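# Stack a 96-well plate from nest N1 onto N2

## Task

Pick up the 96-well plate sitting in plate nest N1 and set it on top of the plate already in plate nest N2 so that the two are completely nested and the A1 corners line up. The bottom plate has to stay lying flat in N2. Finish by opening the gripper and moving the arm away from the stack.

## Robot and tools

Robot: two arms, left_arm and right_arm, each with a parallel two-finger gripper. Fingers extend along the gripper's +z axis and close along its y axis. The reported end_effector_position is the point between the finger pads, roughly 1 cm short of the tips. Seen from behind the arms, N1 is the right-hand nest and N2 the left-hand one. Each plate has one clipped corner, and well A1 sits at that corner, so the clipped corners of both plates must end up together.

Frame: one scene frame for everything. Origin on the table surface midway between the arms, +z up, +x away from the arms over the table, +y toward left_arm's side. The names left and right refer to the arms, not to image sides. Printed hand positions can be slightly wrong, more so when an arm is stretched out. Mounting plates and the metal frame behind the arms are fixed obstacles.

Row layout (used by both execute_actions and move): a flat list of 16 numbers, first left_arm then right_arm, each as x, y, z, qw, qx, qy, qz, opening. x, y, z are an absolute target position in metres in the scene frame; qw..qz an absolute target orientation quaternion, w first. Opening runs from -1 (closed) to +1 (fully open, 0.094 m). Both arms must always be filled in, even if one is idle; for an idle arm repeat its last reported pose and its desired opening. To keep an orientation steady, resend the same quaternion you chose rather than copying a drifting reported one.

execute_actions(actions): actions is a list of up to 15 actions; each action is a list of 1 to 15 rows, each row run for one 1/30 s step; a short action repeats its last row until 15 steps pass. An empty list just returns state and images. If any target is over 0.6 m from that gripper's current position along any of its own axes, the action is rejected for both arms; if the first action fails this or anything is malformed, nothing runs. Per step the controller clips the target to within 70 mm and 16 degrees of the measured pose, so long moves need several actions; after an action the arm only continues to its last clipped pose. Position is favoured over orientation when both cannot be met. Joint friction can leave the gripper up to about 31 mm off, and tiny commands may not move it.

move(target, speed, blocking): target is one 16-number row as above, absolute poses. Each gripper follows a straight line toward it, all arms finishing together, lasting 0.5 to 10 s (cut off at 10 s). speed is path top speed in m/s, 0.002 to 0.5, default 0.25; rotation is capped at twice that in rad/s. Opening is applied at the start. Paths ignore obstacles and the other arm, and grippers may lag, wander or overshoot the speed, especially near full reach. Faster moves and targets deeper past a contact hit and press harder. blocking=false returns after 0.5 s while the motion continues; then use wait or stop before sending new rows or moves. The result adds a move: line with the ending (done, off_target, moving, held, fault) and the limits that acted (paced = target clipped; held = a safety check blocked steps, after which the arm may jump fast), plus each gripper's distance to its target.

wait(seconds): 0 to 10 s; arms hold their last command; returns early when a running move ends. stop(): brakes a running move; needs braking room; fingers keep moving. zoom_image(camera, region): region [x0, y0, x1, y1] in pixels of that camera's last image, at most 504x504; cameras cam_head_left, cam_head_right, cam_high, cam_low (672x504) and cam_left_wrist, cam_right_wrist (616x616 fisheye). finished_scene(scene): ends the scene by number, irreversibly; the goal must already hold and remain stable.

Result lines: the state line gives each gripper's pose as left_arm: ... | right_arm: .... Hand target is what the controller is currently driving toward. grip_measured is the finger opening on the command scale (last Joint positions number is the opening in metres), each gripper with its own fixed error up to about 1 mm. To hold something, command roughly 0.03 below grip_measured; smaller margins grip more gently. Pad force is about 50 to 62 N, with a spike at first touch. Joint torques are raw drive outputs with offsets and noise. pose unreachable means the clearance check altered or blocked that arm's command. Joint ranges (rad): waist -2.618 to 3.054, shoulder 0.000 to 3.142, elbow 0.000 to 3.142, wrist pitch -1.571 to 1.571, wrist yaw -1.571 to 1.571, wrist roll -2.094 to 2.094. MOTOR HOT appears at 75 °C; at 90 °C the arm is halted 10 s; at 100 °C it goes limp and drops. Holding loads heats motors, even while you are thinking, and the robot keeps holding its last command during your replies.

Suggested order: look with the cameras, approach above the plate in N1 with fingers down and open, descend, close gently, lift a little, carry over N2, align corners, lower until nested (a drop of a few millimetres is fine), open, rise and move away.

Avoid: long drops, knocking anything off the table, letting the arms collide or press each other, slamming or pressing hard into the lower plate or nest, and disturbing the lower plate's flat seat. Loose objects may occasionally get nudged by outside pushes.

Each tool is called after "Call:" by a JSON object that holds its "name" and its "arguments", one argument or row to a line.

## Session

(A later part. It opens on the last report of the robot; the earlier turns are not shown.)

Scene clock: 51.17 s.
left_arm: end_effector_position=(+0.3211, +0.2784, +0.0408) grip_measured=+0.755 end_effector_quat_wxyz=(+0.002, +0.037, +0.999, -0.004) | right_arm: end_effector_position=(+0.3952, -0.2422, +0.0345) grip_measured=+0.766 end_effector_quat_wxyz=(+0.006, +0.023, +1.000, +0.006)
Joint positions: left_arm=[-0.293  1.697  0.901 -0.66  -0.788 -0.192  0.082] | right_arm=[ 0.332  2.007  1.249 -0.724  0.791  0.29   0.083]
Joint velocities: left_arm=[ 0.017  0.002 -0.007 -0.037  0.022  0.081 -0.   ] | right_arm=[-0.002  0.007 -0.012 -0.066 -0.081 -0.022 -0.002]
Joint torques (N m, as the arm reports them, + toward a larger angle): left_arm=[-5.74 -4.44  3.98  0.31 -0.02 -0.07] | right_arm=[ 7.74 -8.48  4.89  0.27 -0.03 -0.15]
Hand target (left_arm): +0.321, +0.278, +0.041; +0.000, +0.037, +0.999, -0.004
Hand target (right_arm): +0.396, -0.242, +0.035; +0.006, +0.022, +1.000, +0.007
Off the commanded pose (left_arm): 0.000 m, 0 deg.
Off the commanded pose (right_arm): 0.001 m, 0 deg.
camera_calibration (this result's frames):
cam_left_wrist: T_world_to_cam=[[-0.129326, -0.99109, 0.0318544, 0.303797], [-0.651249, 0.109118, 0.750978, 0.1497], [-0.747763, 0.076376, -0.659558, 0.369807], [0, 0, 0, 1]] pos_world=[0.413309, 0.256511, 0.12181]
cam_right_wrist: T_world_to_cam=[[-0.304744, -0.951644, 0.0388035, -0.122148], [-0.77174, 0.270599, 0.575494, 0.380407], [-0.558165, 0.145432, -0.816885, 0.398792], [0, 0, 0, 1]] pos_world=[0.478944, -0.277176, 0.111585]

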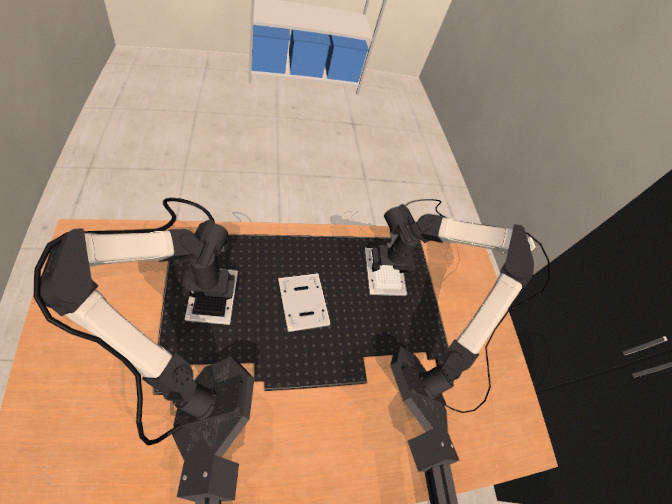

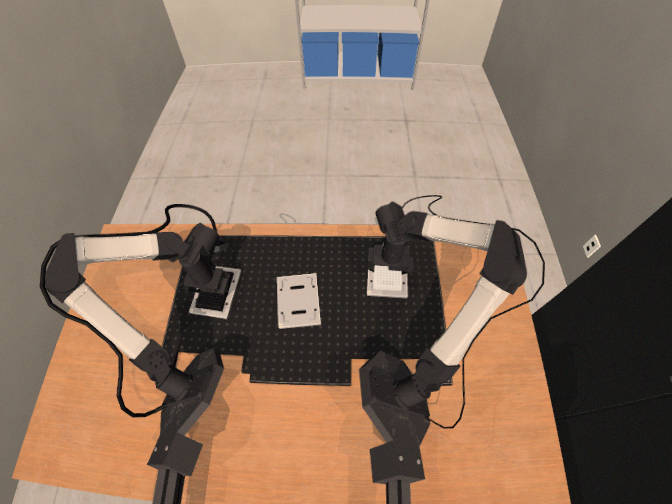

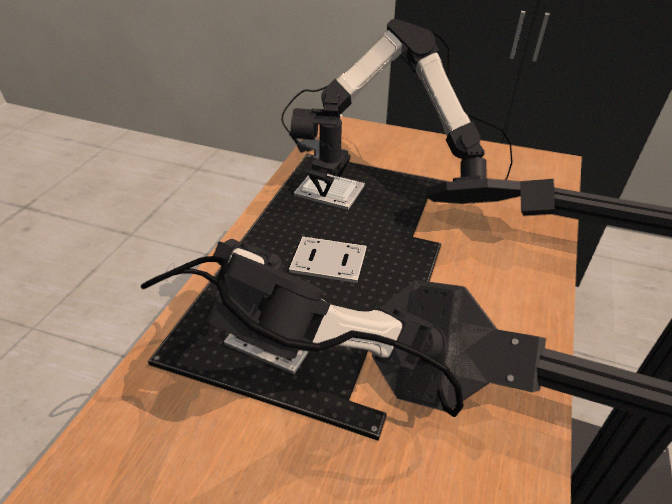

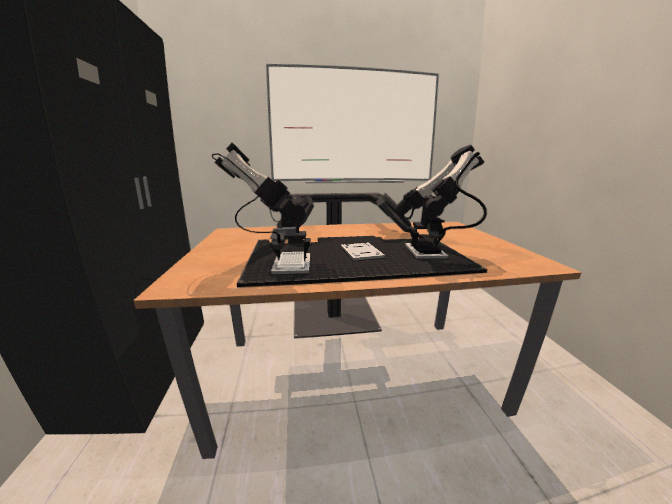

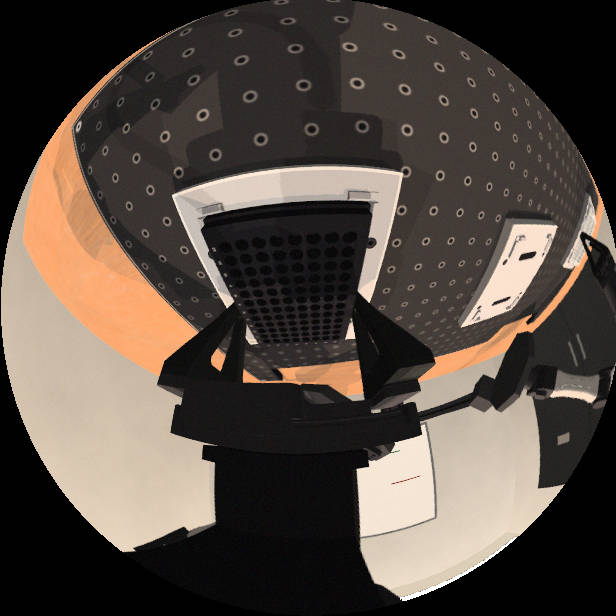

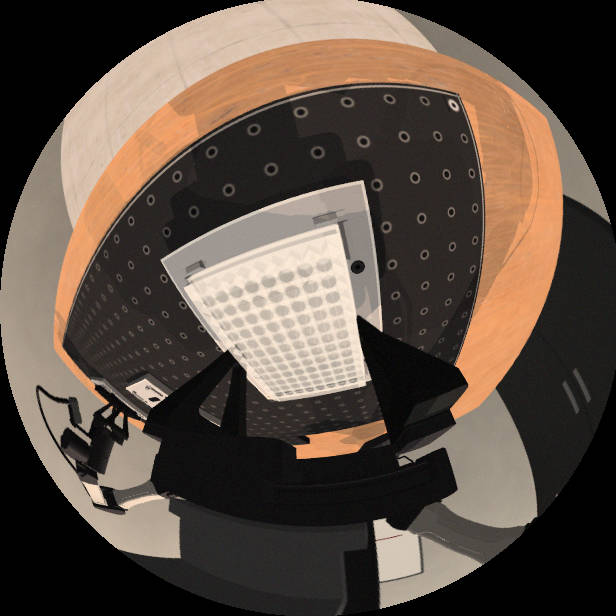

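Call:
{"name": "execute_actions", "arguments": {
  "actions": [
    [[0.3211,0.2785,0.0408,0,0.037,0.999,-0.004,1,0.396,-0.2424,0.038,0.006,0.022,1,0.007,0.7]]
  ]
}}

Call:
{"name": "move", "arguments": {
  "target": [0.326,0.28,0.11,0,0.037,0.999,0,1,0.402,-0.243,0.09,0,0.022,1,0,0.7],
  "speed": 0.08
}}

Call:
{"name": "move", "arguments": {
  "target": [0.31,0.4,0.14,0,0,1,0,1,0.296,0.028,0.065,0,-0.075,0.997,0,0.7],
  "speed": 0.2
}}

Scene clock: 57.83 s.
left_arm: end_effector_position=(+0.3211, +0.2784, +0.0408) grip_measured=+1.000 end_effector_quat_wxyz=(+0.002, +0.037, +0.999, -0.004) | right_arm: end_effector_position=(+0.3948, -0.2424, +0.0345) grip_measured=+0.766 end_effector_quat_wxyz=(+0.006, +0.022, +1.000, +0.005)
Joint positions: left_arm=[-0.293  1.697  0.901 -0.66  -0.788 -0.192  0.094] | right_arm=[ 0.332  2.007  1.249 -0.726  0.791  0.29   0.083]
Joint velocities: left_arm=[-0.002  0.022 -0.022  0.037 -0.022 -0.007  0.   ] | right_arm=[-0.007 -0.007  0.017 -0.022 -0.037 -0.022 -0.   ]
Joint torques (N m, as the arm reports them, + toward a larger angle): left_arm=[-5.73 -4.37  4.1   0.3  -0.02 -0.06] | right_arm=[ 8.3  -8.76  5.27  0.14 -0.02 -0.05]
Hand target (left_arm): +0.321, +0.278, +0.041; +0.000, +0.037, +0.999, -0.004
Hand target (right_arm): +0.396, -0.242, +0.038; +0.006, +0.022, +1.000, +0.007
Off the commanded pose (left_arm): 0.000 m, 0 deg.
Off the commanded pose (right_arm): 0.004 m, 0 deg.
camera_calibration (this result's frames):
cam_left_wrist: T_world_to_cam=[[-0.129326, -0.99109, 0.0318544, 0.303797], [-0.651249, 0.109118, 0.750978, 0.1497], [-0.747763, 0.076376, -0.659558, 0.369807], [0, 0, 0, 1]] pos_world=[0.413309, 0.256511, 0.12181]
cam_right_wrist: T_world_to_cam=[[-0.303123, -0.952126, 0.0396631, -0.123168], [-0.771293, 0.269571, 0.576575, 0.379643], [-0.559664, 0.144181, -0.816081, 0.398822], [0, 0, 0, 1]] pos_world=[0.478687, -0.277115, 0.111463]

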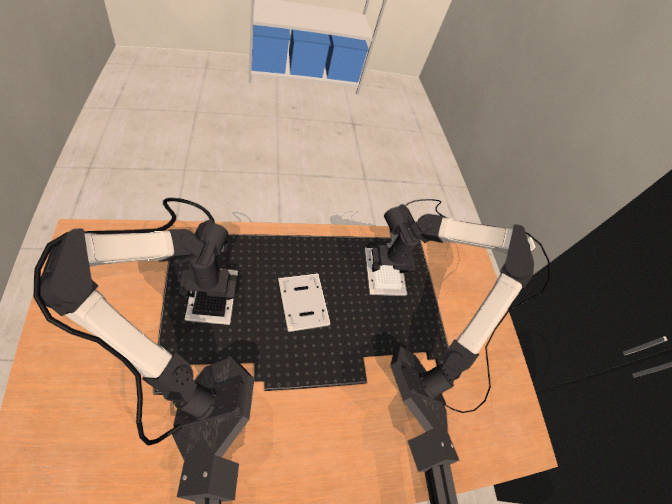

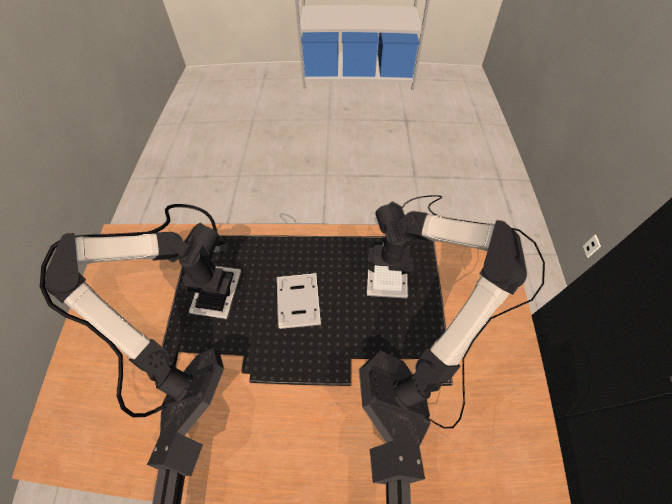

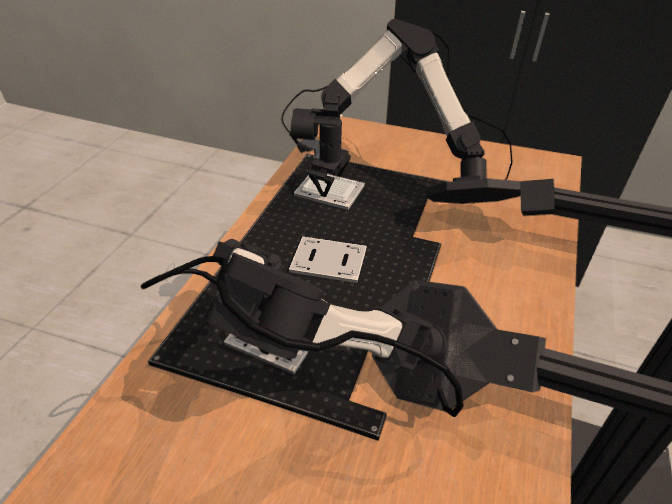

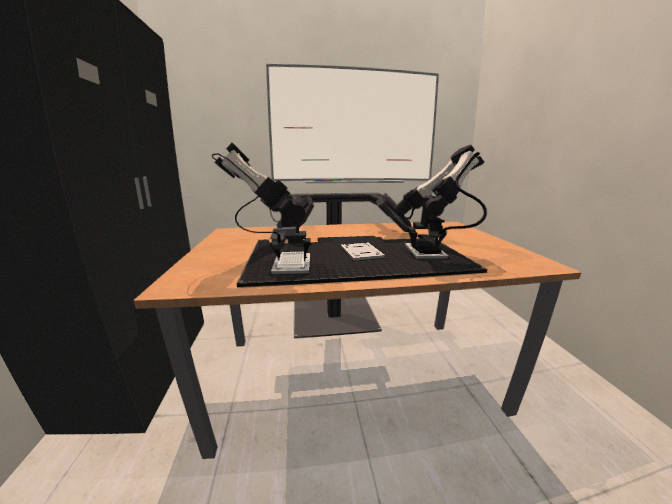

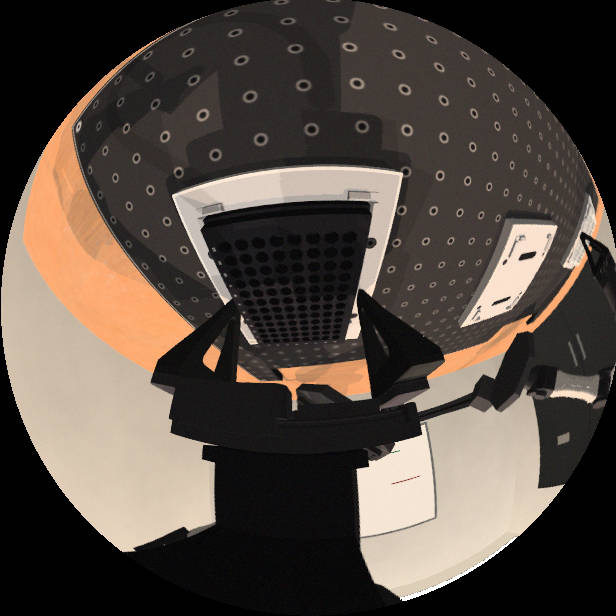

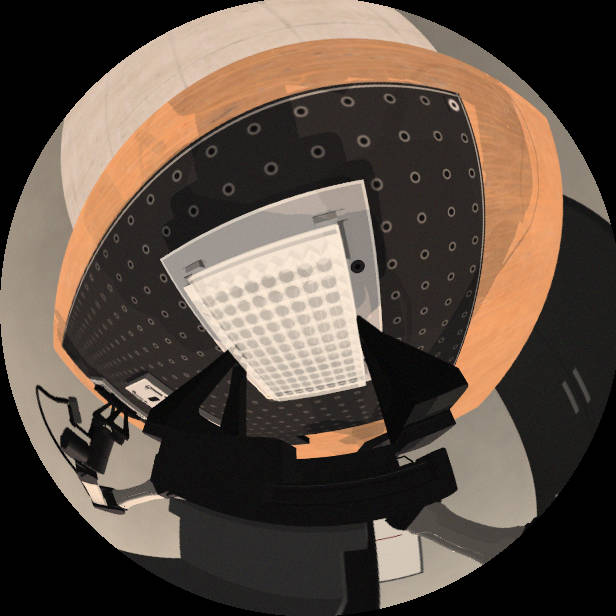

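Scene clock: 59.27 s.
left_arm: end_effector_position=(+0.3189, +0.2754, +0.1020) grip_measured=+1.000 end_effector_quat_wxyz=(-0.008, +0.047, +0.999, -0.002) | right_arm: end_effector_position=(+0.3968, -0.2417, +0.0850) grip_measured=+0.766 end_effector_quat_wxyz=(-0.007, +0.015, +1.000, +0.001)
Joint positions: left_arm=[-0.46   1.682  1.064 -1.036 -0.788 -0.428  0.094] | right_arm=[ 0.432  2.007  1.405 -1.023  0.792  0.447  0.083]
Joint velocities: left_arm=[ 0.002  0.002 -0.002 -0.037 -0.051  0.022  0.   ] | right_arm=[-0.007  0.012 -0.017 -0.022 -0.007  0.007 -0.   ]
Joint torques (N m, as the arm reports them, + toward a larger angle): left_arm=[-6.41 -5.05  6.23  0.12 -0.11 -0.15] | right_arm=[ 8.57 -8.24  6.47  0.16  0.07  0.01]
Hand target (left_arm): +0.325, +0.280, +0.110; +0.001, +0.037, +0.999, -0.003
Hand target (right_arm): +0.402, -0.243, +0.090; -0.000, +0.022, +1.000, -0.001
Off the commanded pose (left_arm): 0.012 m, 2 deg.
Off the commanded pose (right_arm): 0.007 m, 1 deg.
move: off_target (left_arm)
camera_calibration (this result's frames):
cam_left_wrist: T_world_to_cam=[[-0.150137, -0.988227, 0.0294265, 0.304697], [-0.633859, 0.119056, 0.76423, 0.0930238], [-0.758737, 0.0960868, -0.644272, 0.405273], [0, 0, 0, 1]] pos_world=[0.412205, 0.251094, 0.181048]
cam_right_wrist: T_world_to_cam=[[-0.288523, -0.955852, 0.0556821, -0.132017], [-0.759893, 0.263978, 0.594036, 0.344593], [-0.58251, 0.129081, -0.802509, 0.445305], [0, 0, 0, 1]] pos_world=[0.483158, -0.274634, 0.160012]

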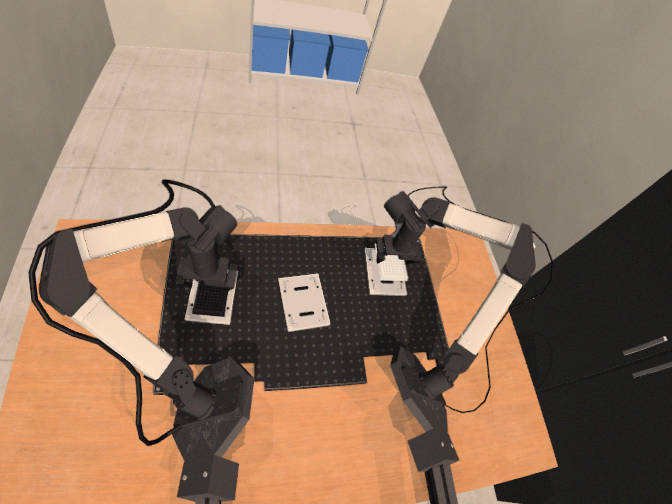

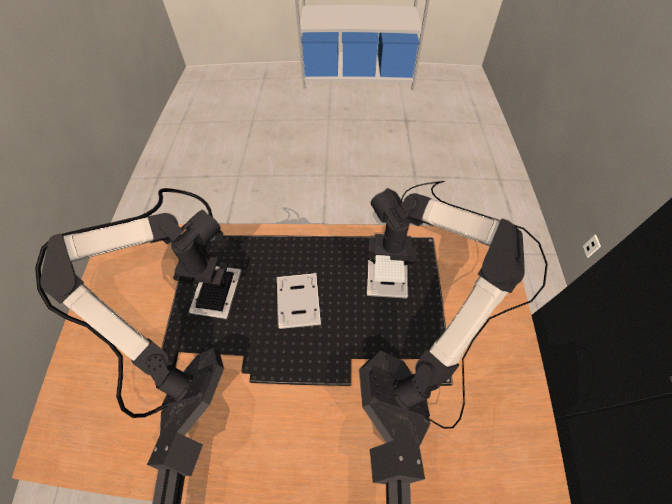

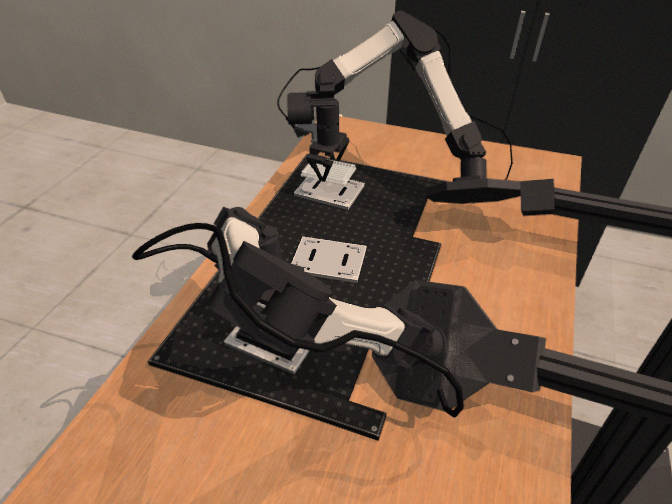

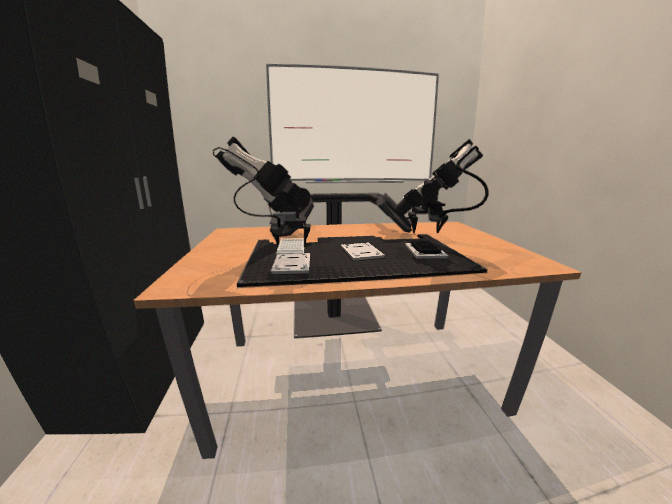

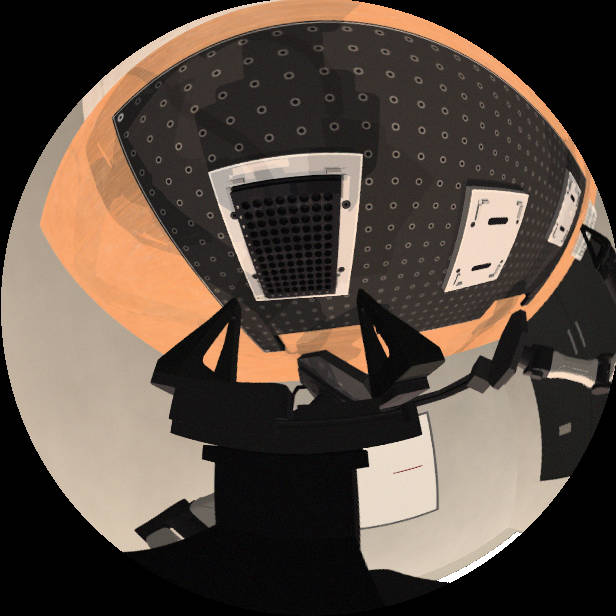

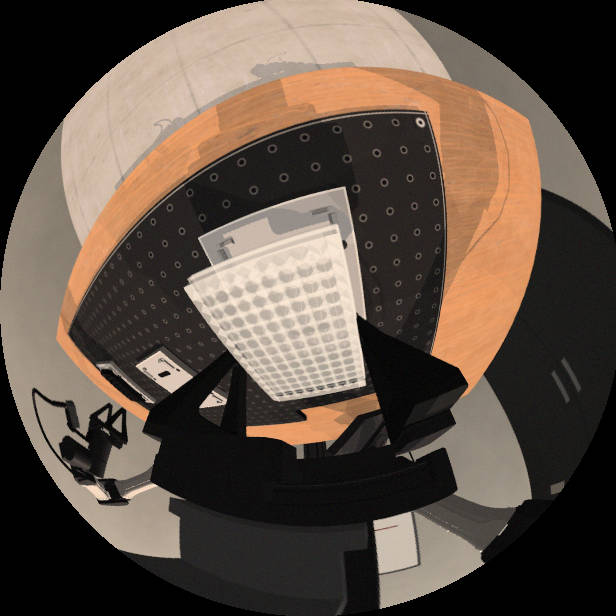

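Scene clock: 61.20 s.
left_arm: end_effector_position=(+0.3074, +0.3925, +0.1340) grip_measured=+1.000 end_effector_quat_wxyz=(-0.006, +0.004, +1.000, +0.001) | right_arm: end_effector_position=(+0.2921, +0.0220, +0.0627) grip_measured=+0.766 end_effector_quat_wxyz=(+0.005, -0.080, +0.997, -0.009)
Joint positions: left_arm=[-0.26   1.339  1.127 -1.236 -0.79  -0.229  0.094] | right_arm=[ 0.907  2.747  1.702 -1.003  0.695  0.877  0.083]
Joint velocities: left_arm=[ 0.007 -0.012  0.007 -0.022 -0.022 -0.007  0.   ] | right_arm=[ 0.007  0.007 -0.022 -0.081 -0.037  0.037  0.   ]
Joint torques (N m, as the arm reports them, + toward a larger angle): left_arm=[-3.21 -4.53  6.4   0.14 -0.09  0.05] | right_arm=[  8.82 -10.5    6.98   0.15  -0.06   0.01]
Hand target (left_arm): +0.309, +0.401, +0.139; -0.001, -0.000, +1.000, +0.003
Hand target (right_arm): +0.292, +0.025, +0.064; -0.000, -0.074, +0.997, -0.006
Off the commanded pose (left_arm): 0.010 m, 1 deg.
Off the commanded pose (right_arm): 0.008 m, 1 deg.
move: done
camera_calibration (this result's frames):
cam_left_wrist: T_world_to_cam=[[-0.0631471, -0.997736, 0.0231492, 0.39558], [-0.644937, 0.0584979, 0.761994, 0.0748509], [-0.761623, 0.0331879, -0.64717, 0.431896], [0, 0, 0, 1]] pos_world=[0.402195, 0.375972, 0.213317]
cam_right_wrist: T_world_to_cam=[[-0.103695, -0.992235, 0.0686801, 0.0370718], [-0.81119, 0.124327, 0.571414, 0.228072], [-0.575516, 0.00354023, -0.817783, 0.334074], [0, 0, 0, 1]] pos_world=[0.381118, 0.00724587, 0.14033]

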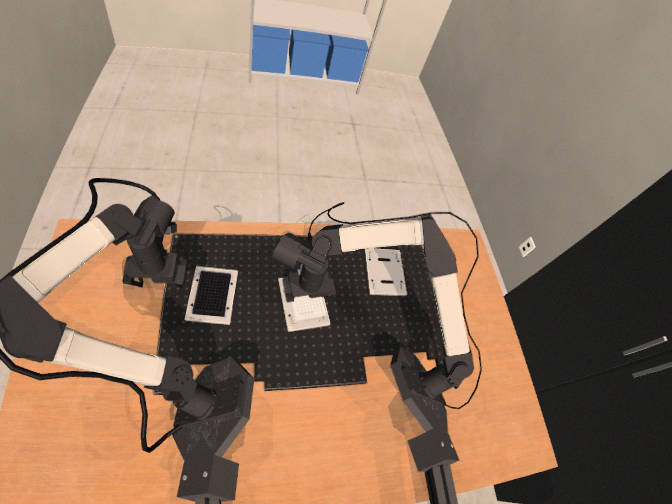

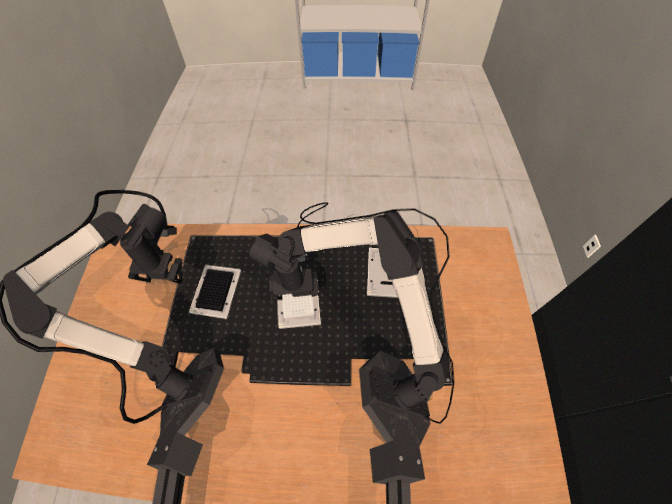

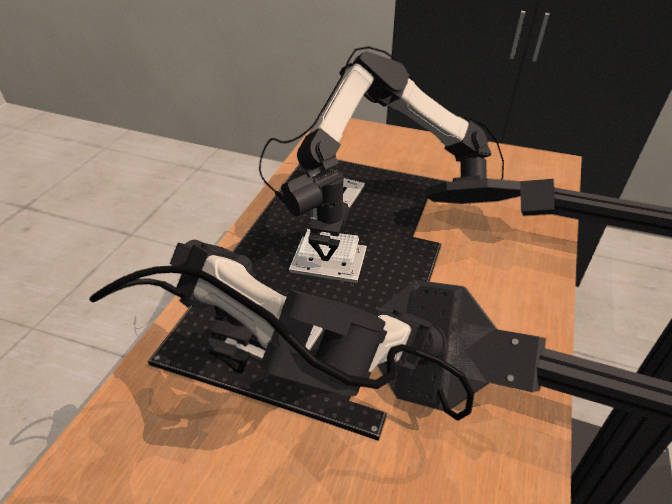

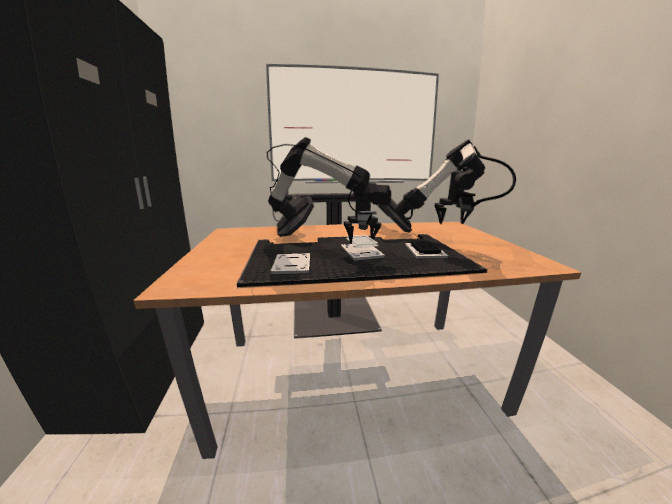

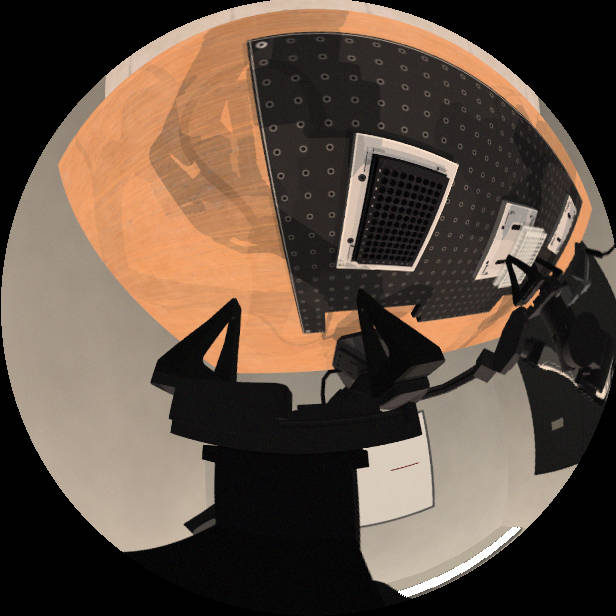

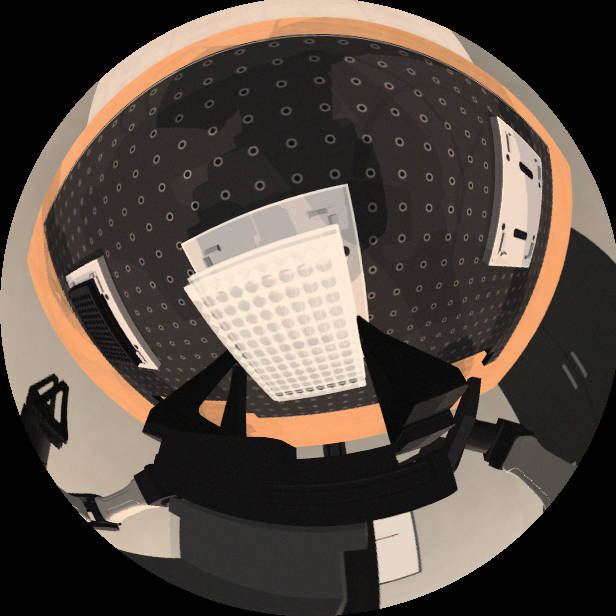

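Call:
{"name": "move", "arguments": {
  "target": [0.3074,0.3925,0.134,0,0,1,0,1,0.289,0.027,0.039,0,-0.075,0.997,0,0.7],
  "speed": 0.04
}}

Call:
{"name": "zoom_image", "arguments": {
  "camera": "cam_right_wrist",
  "region": [150,160,410,420]
}}

Scene clock: 66.07 s.
left_arm: end_effector_position=(+0.3072, +0.3926, +0.1340) grip_measured=+1.000 end_effector_quat_wxyz=(-0.006, +0.005, +1.000, +0.001) | right_arm: end_effector_position=(+0.2967, +0.0296, +0.0499) grip_measured=+0.766 end_effector_quat_wxyz=(+0.011, -0.065, +0.998, +0.008)
Joint positions: left_arm=[-0.26   1.339  1.127 -1.237 -0.79  -0.227  0.094] | right_arm=[ 0.884  2.756  1.678 -0.91   0.695  0.852  0.083]
Joint velocities: left_arm=[-0.022  0.002 -0.002 -0.022  0.037  0.037  0.   ] | right_arm=[-0.002 -0.002  0.007 -0.022  0.022 -0.081 -0.001]
Joint torques (N m, as the arm reports them, + toward a larger angle): left_arm=[-3.93 -4.28  3.89  0.54 -0.05 -0.03] | right_arm=[  7.97 -10.04   3.93   0.39  -0.01  -0.23]
Hand target (left_arm): +0.307, +0.393, +0.134; -0.000, -0.000, +1.000, +0.000
Hand target (right_arm): +0.289, +0.027, +0.039; -0.000, -0.075, +0.997, +0.000
Off the commanded pose (left_arm): 0.000 m, 1 deg.
Off the commanded pose (right_arm): 0.014 m, 2 deg.
move: off_target (right_arm)
camera_calibration (this result's frames):
cam_left_wrist: T_world_to_cam=[[-0.0654626, -0.997589, 0.0230405, 0.396286], [-0.644197, 0.0598839, 0.762512, 0.0738652], [-0.762053, 0.0350734, -0.646564, 0.431041], [0, 0, 0, 1]] pos_world=[0.402002, 0.37579, 0.213242]
cam_right_wrist: T_world_to_cam=[[-0.133306, -0.990482, 0.0342731, 0.0564229], [-0.812581, 0.129031, 0.568387, 0.238676], [-0.5674, 0.0479199, -0.822047, 0.322689], [0, 0, 0, 1]] pos_world=[0.384558, 0.00962617, 0.127671]

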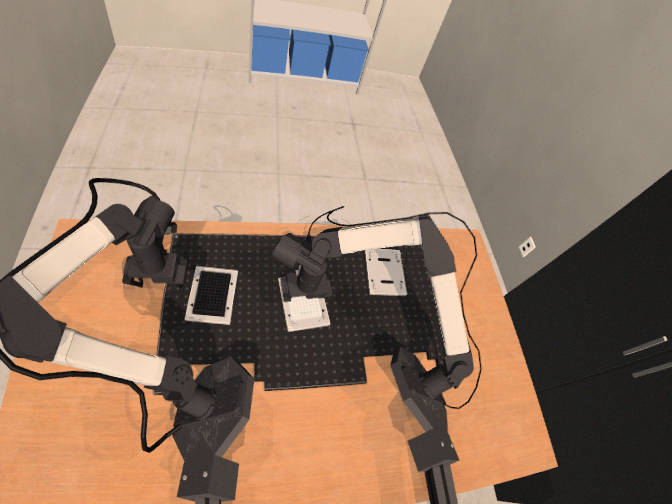

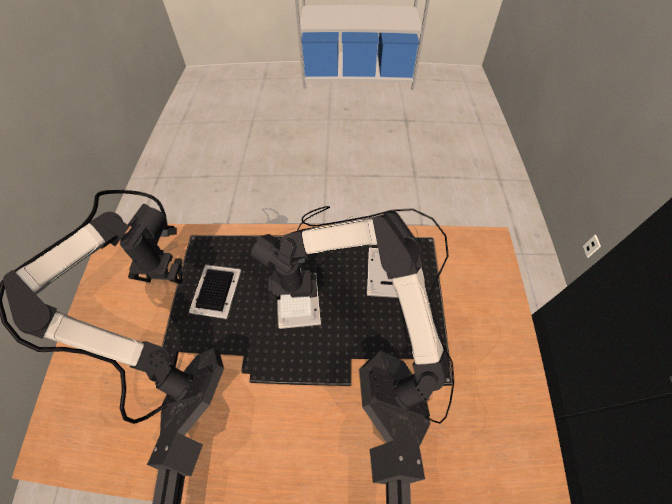

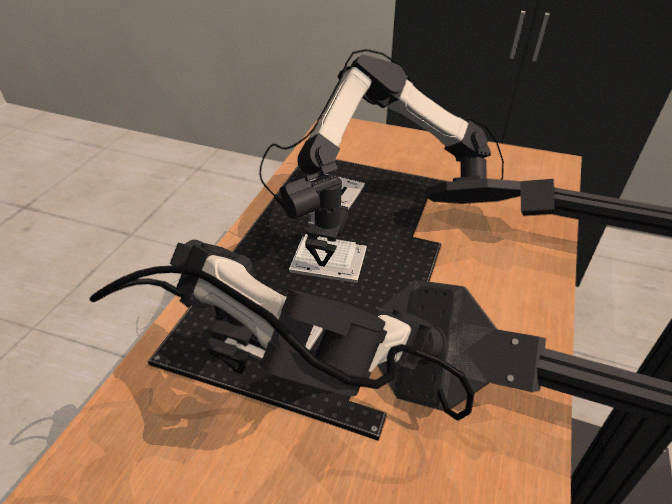

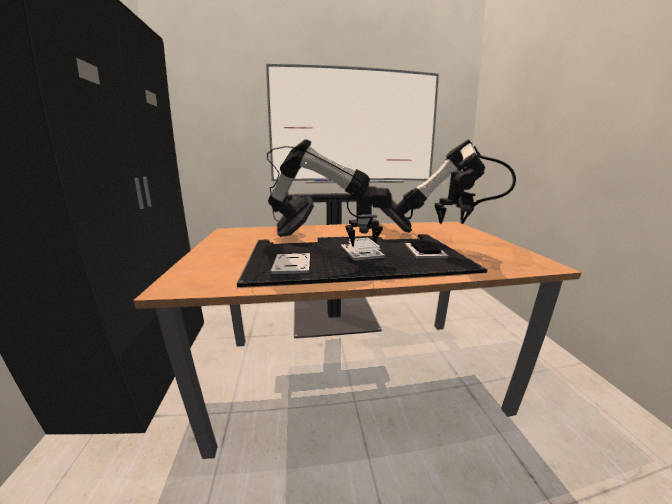

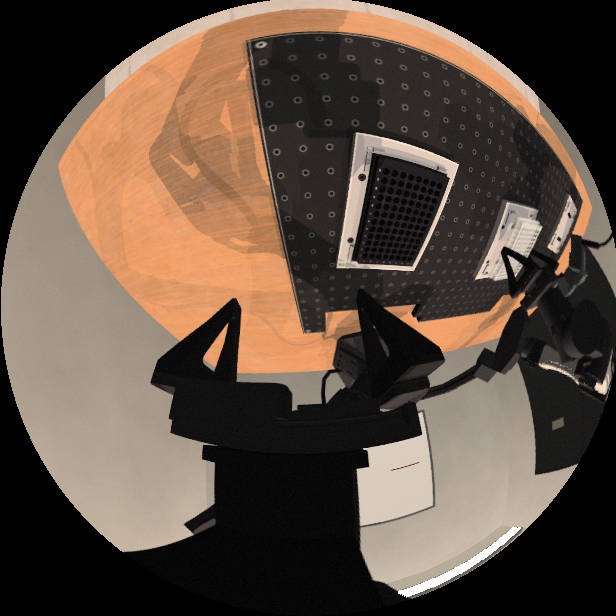

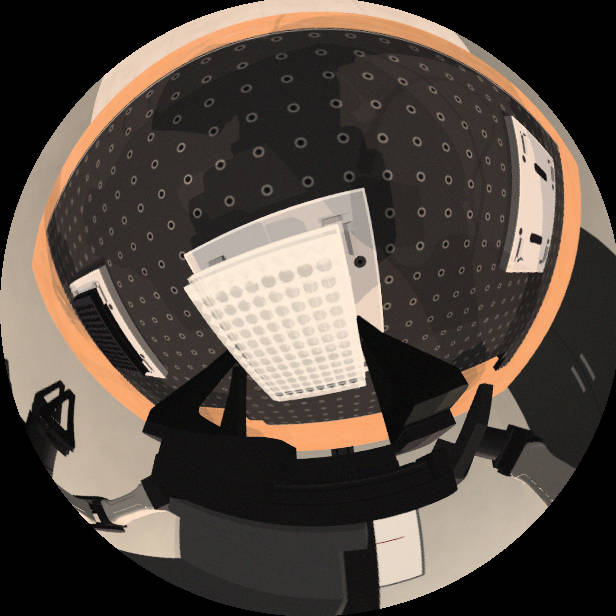

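Region (150, 160, 410, 420) of cam_right_wrist's 616x616 image, scaled by 1.938, with more detail than that image has.

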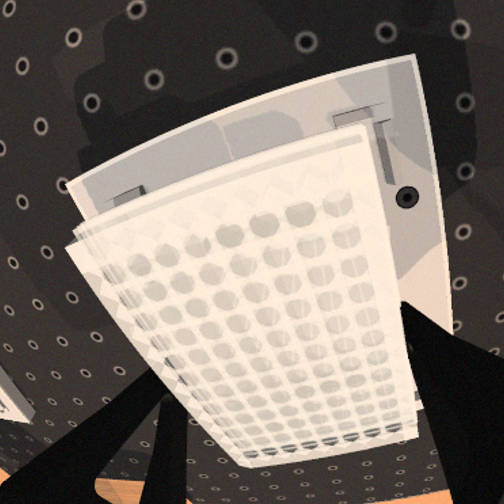

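Need about x −4, y −5 mm.

Call:
{"name": "move", "arguments": {
  "target": [0.3074,0.3925,0.134,0,0,1,0,1,0.285,0.021,0.032,0,-0.079,0.997,0,0.7],
  "speed": 0.02
}}

Call:
{"name": "zoom_image", "arguments": {
  "camera": "cam_right_wrist",
  "region": [150,160,410,420]
}}

Scene clock: 71.43 s.
left_arm: end_effector_position=(+0.3072, +0.3926, +0.1340) grip_measured=+1.000 end_effector_quat_wxyz=(-0.006, +0.005, +1.000, +0.001) | right_arm: end_effector_position=(+0.2882, +0.0261, +0.0382) grip_measured=+0.766 end_effector_quat_wxyz=(+0.006, -0.074, +0.997, +0.004)
Joint positions: left_arm=[-0.26   1.339  1.127 -1.237 -0.79  -0.227  0.094] | right_arm=[ 0.875  2.756  1.627 -0.865  0.695  0.832  0.083]
Joint velocities: left_arm=[-0.002  0.007 -0.002 -0.037 -0.007 -0.051  0.   ] | right_arm=[ 0.002  0.012 -0.002  0.022 -0.022  0.022 -0.001]
Joint torques (N m, as the arm reports them, + toward a larger angle): left_arm=[-3.94 -4.29  3.87  0.53 -0.05 -0.03] | right_arm=[  7.74 -11.64   3.49   0.39   0.03  -0.25]
Hand target (left_arm): +0.307, +0.393, +0.134; -0.000, -0.000, +1.000, +0.000
Hand target (right_arm): +0.285, +0.021, +0.032; -0.000, -0.079, +0.997, +0.000
Off the commanded pose (left_arm): 0.000 m, 1 deg.
Off the commanded pose (right_arm): 0.009 m, 1 deg.
move: done
camera_calibration (this result's frames):
cam_left_wrist: T_world_to_cam=[[-0.0654626, -0.997589, 0.0230405, 0.396286], [-0.644197, 0.0598839, 0.762512, 0.0738652], [-0.762053, 0.0350734, -0.646564, 0.431041], [0, 0, 0, 1]] pos_world=[0.402002, 0.37579, 0.213242]
cam_right_wrist: T_world_to_cam=[[-0.115423, -0.992419, 0.0422043, 0.0468517], [-0.8097, 0.118613, 0.574731, 0.237968], [-0.575381, 0.0321644, -0.817253, 0.310963], [0, 0, 0, 1]] pos_world=[0.377013, 0.00826844, 0.11539]

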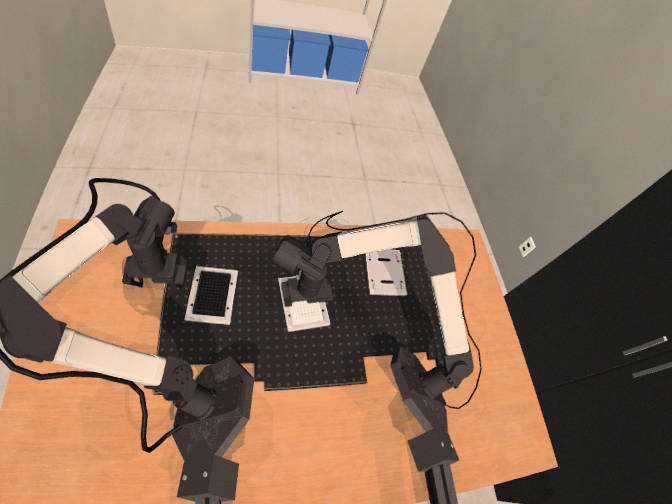

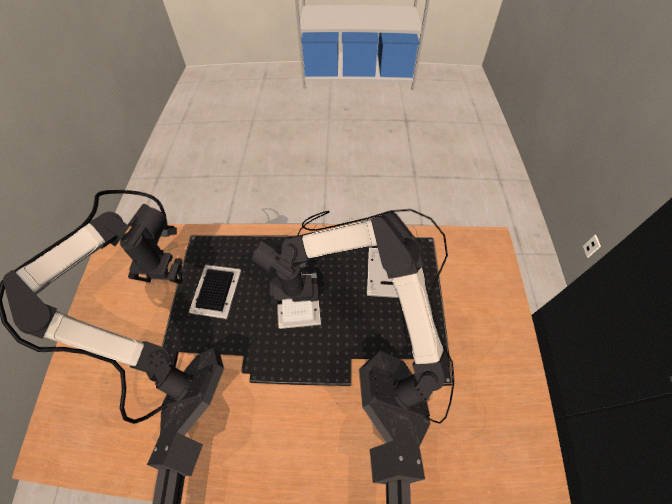

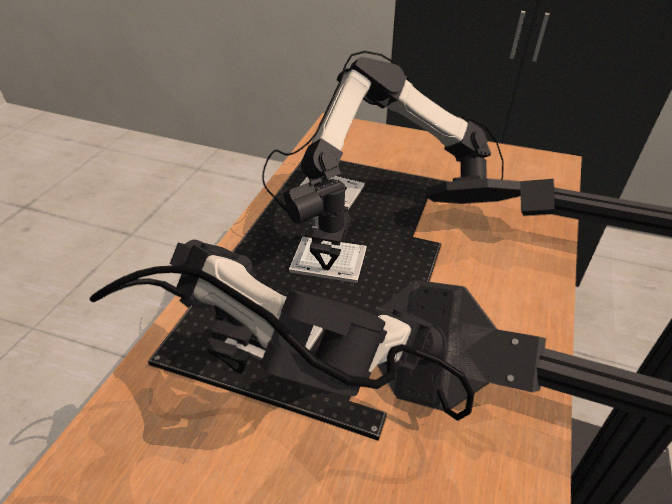

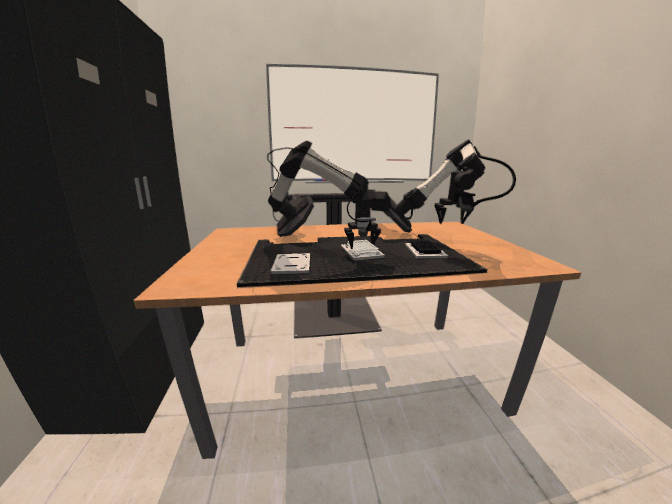

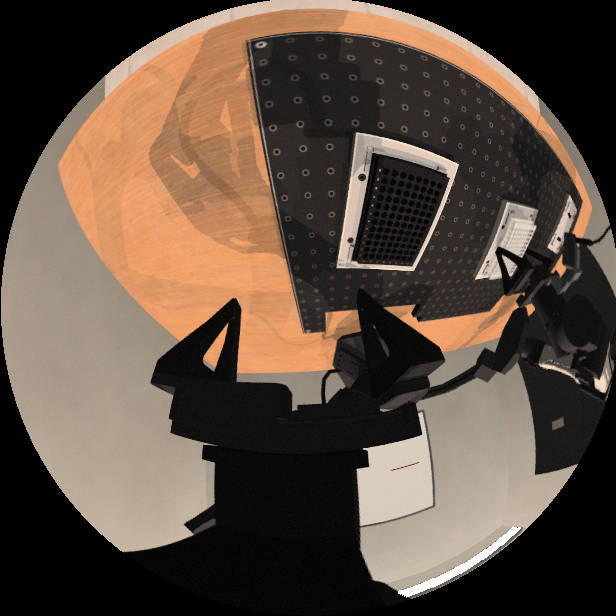

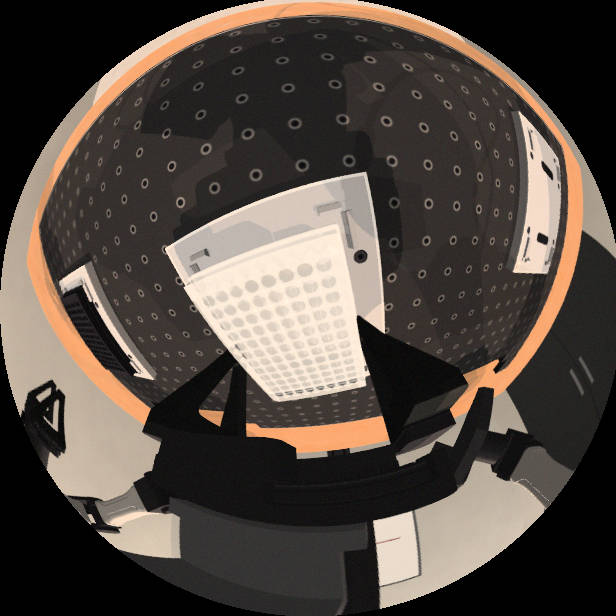

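Region (150, 160, 410, 420) of cam_right_wrist's 616x616 image, scaled by 1.938, with more detail than that image has.

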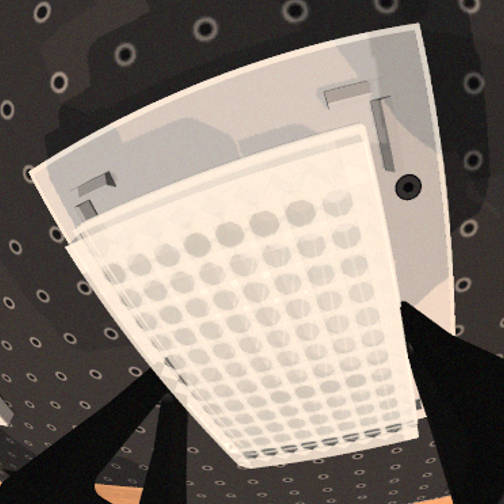

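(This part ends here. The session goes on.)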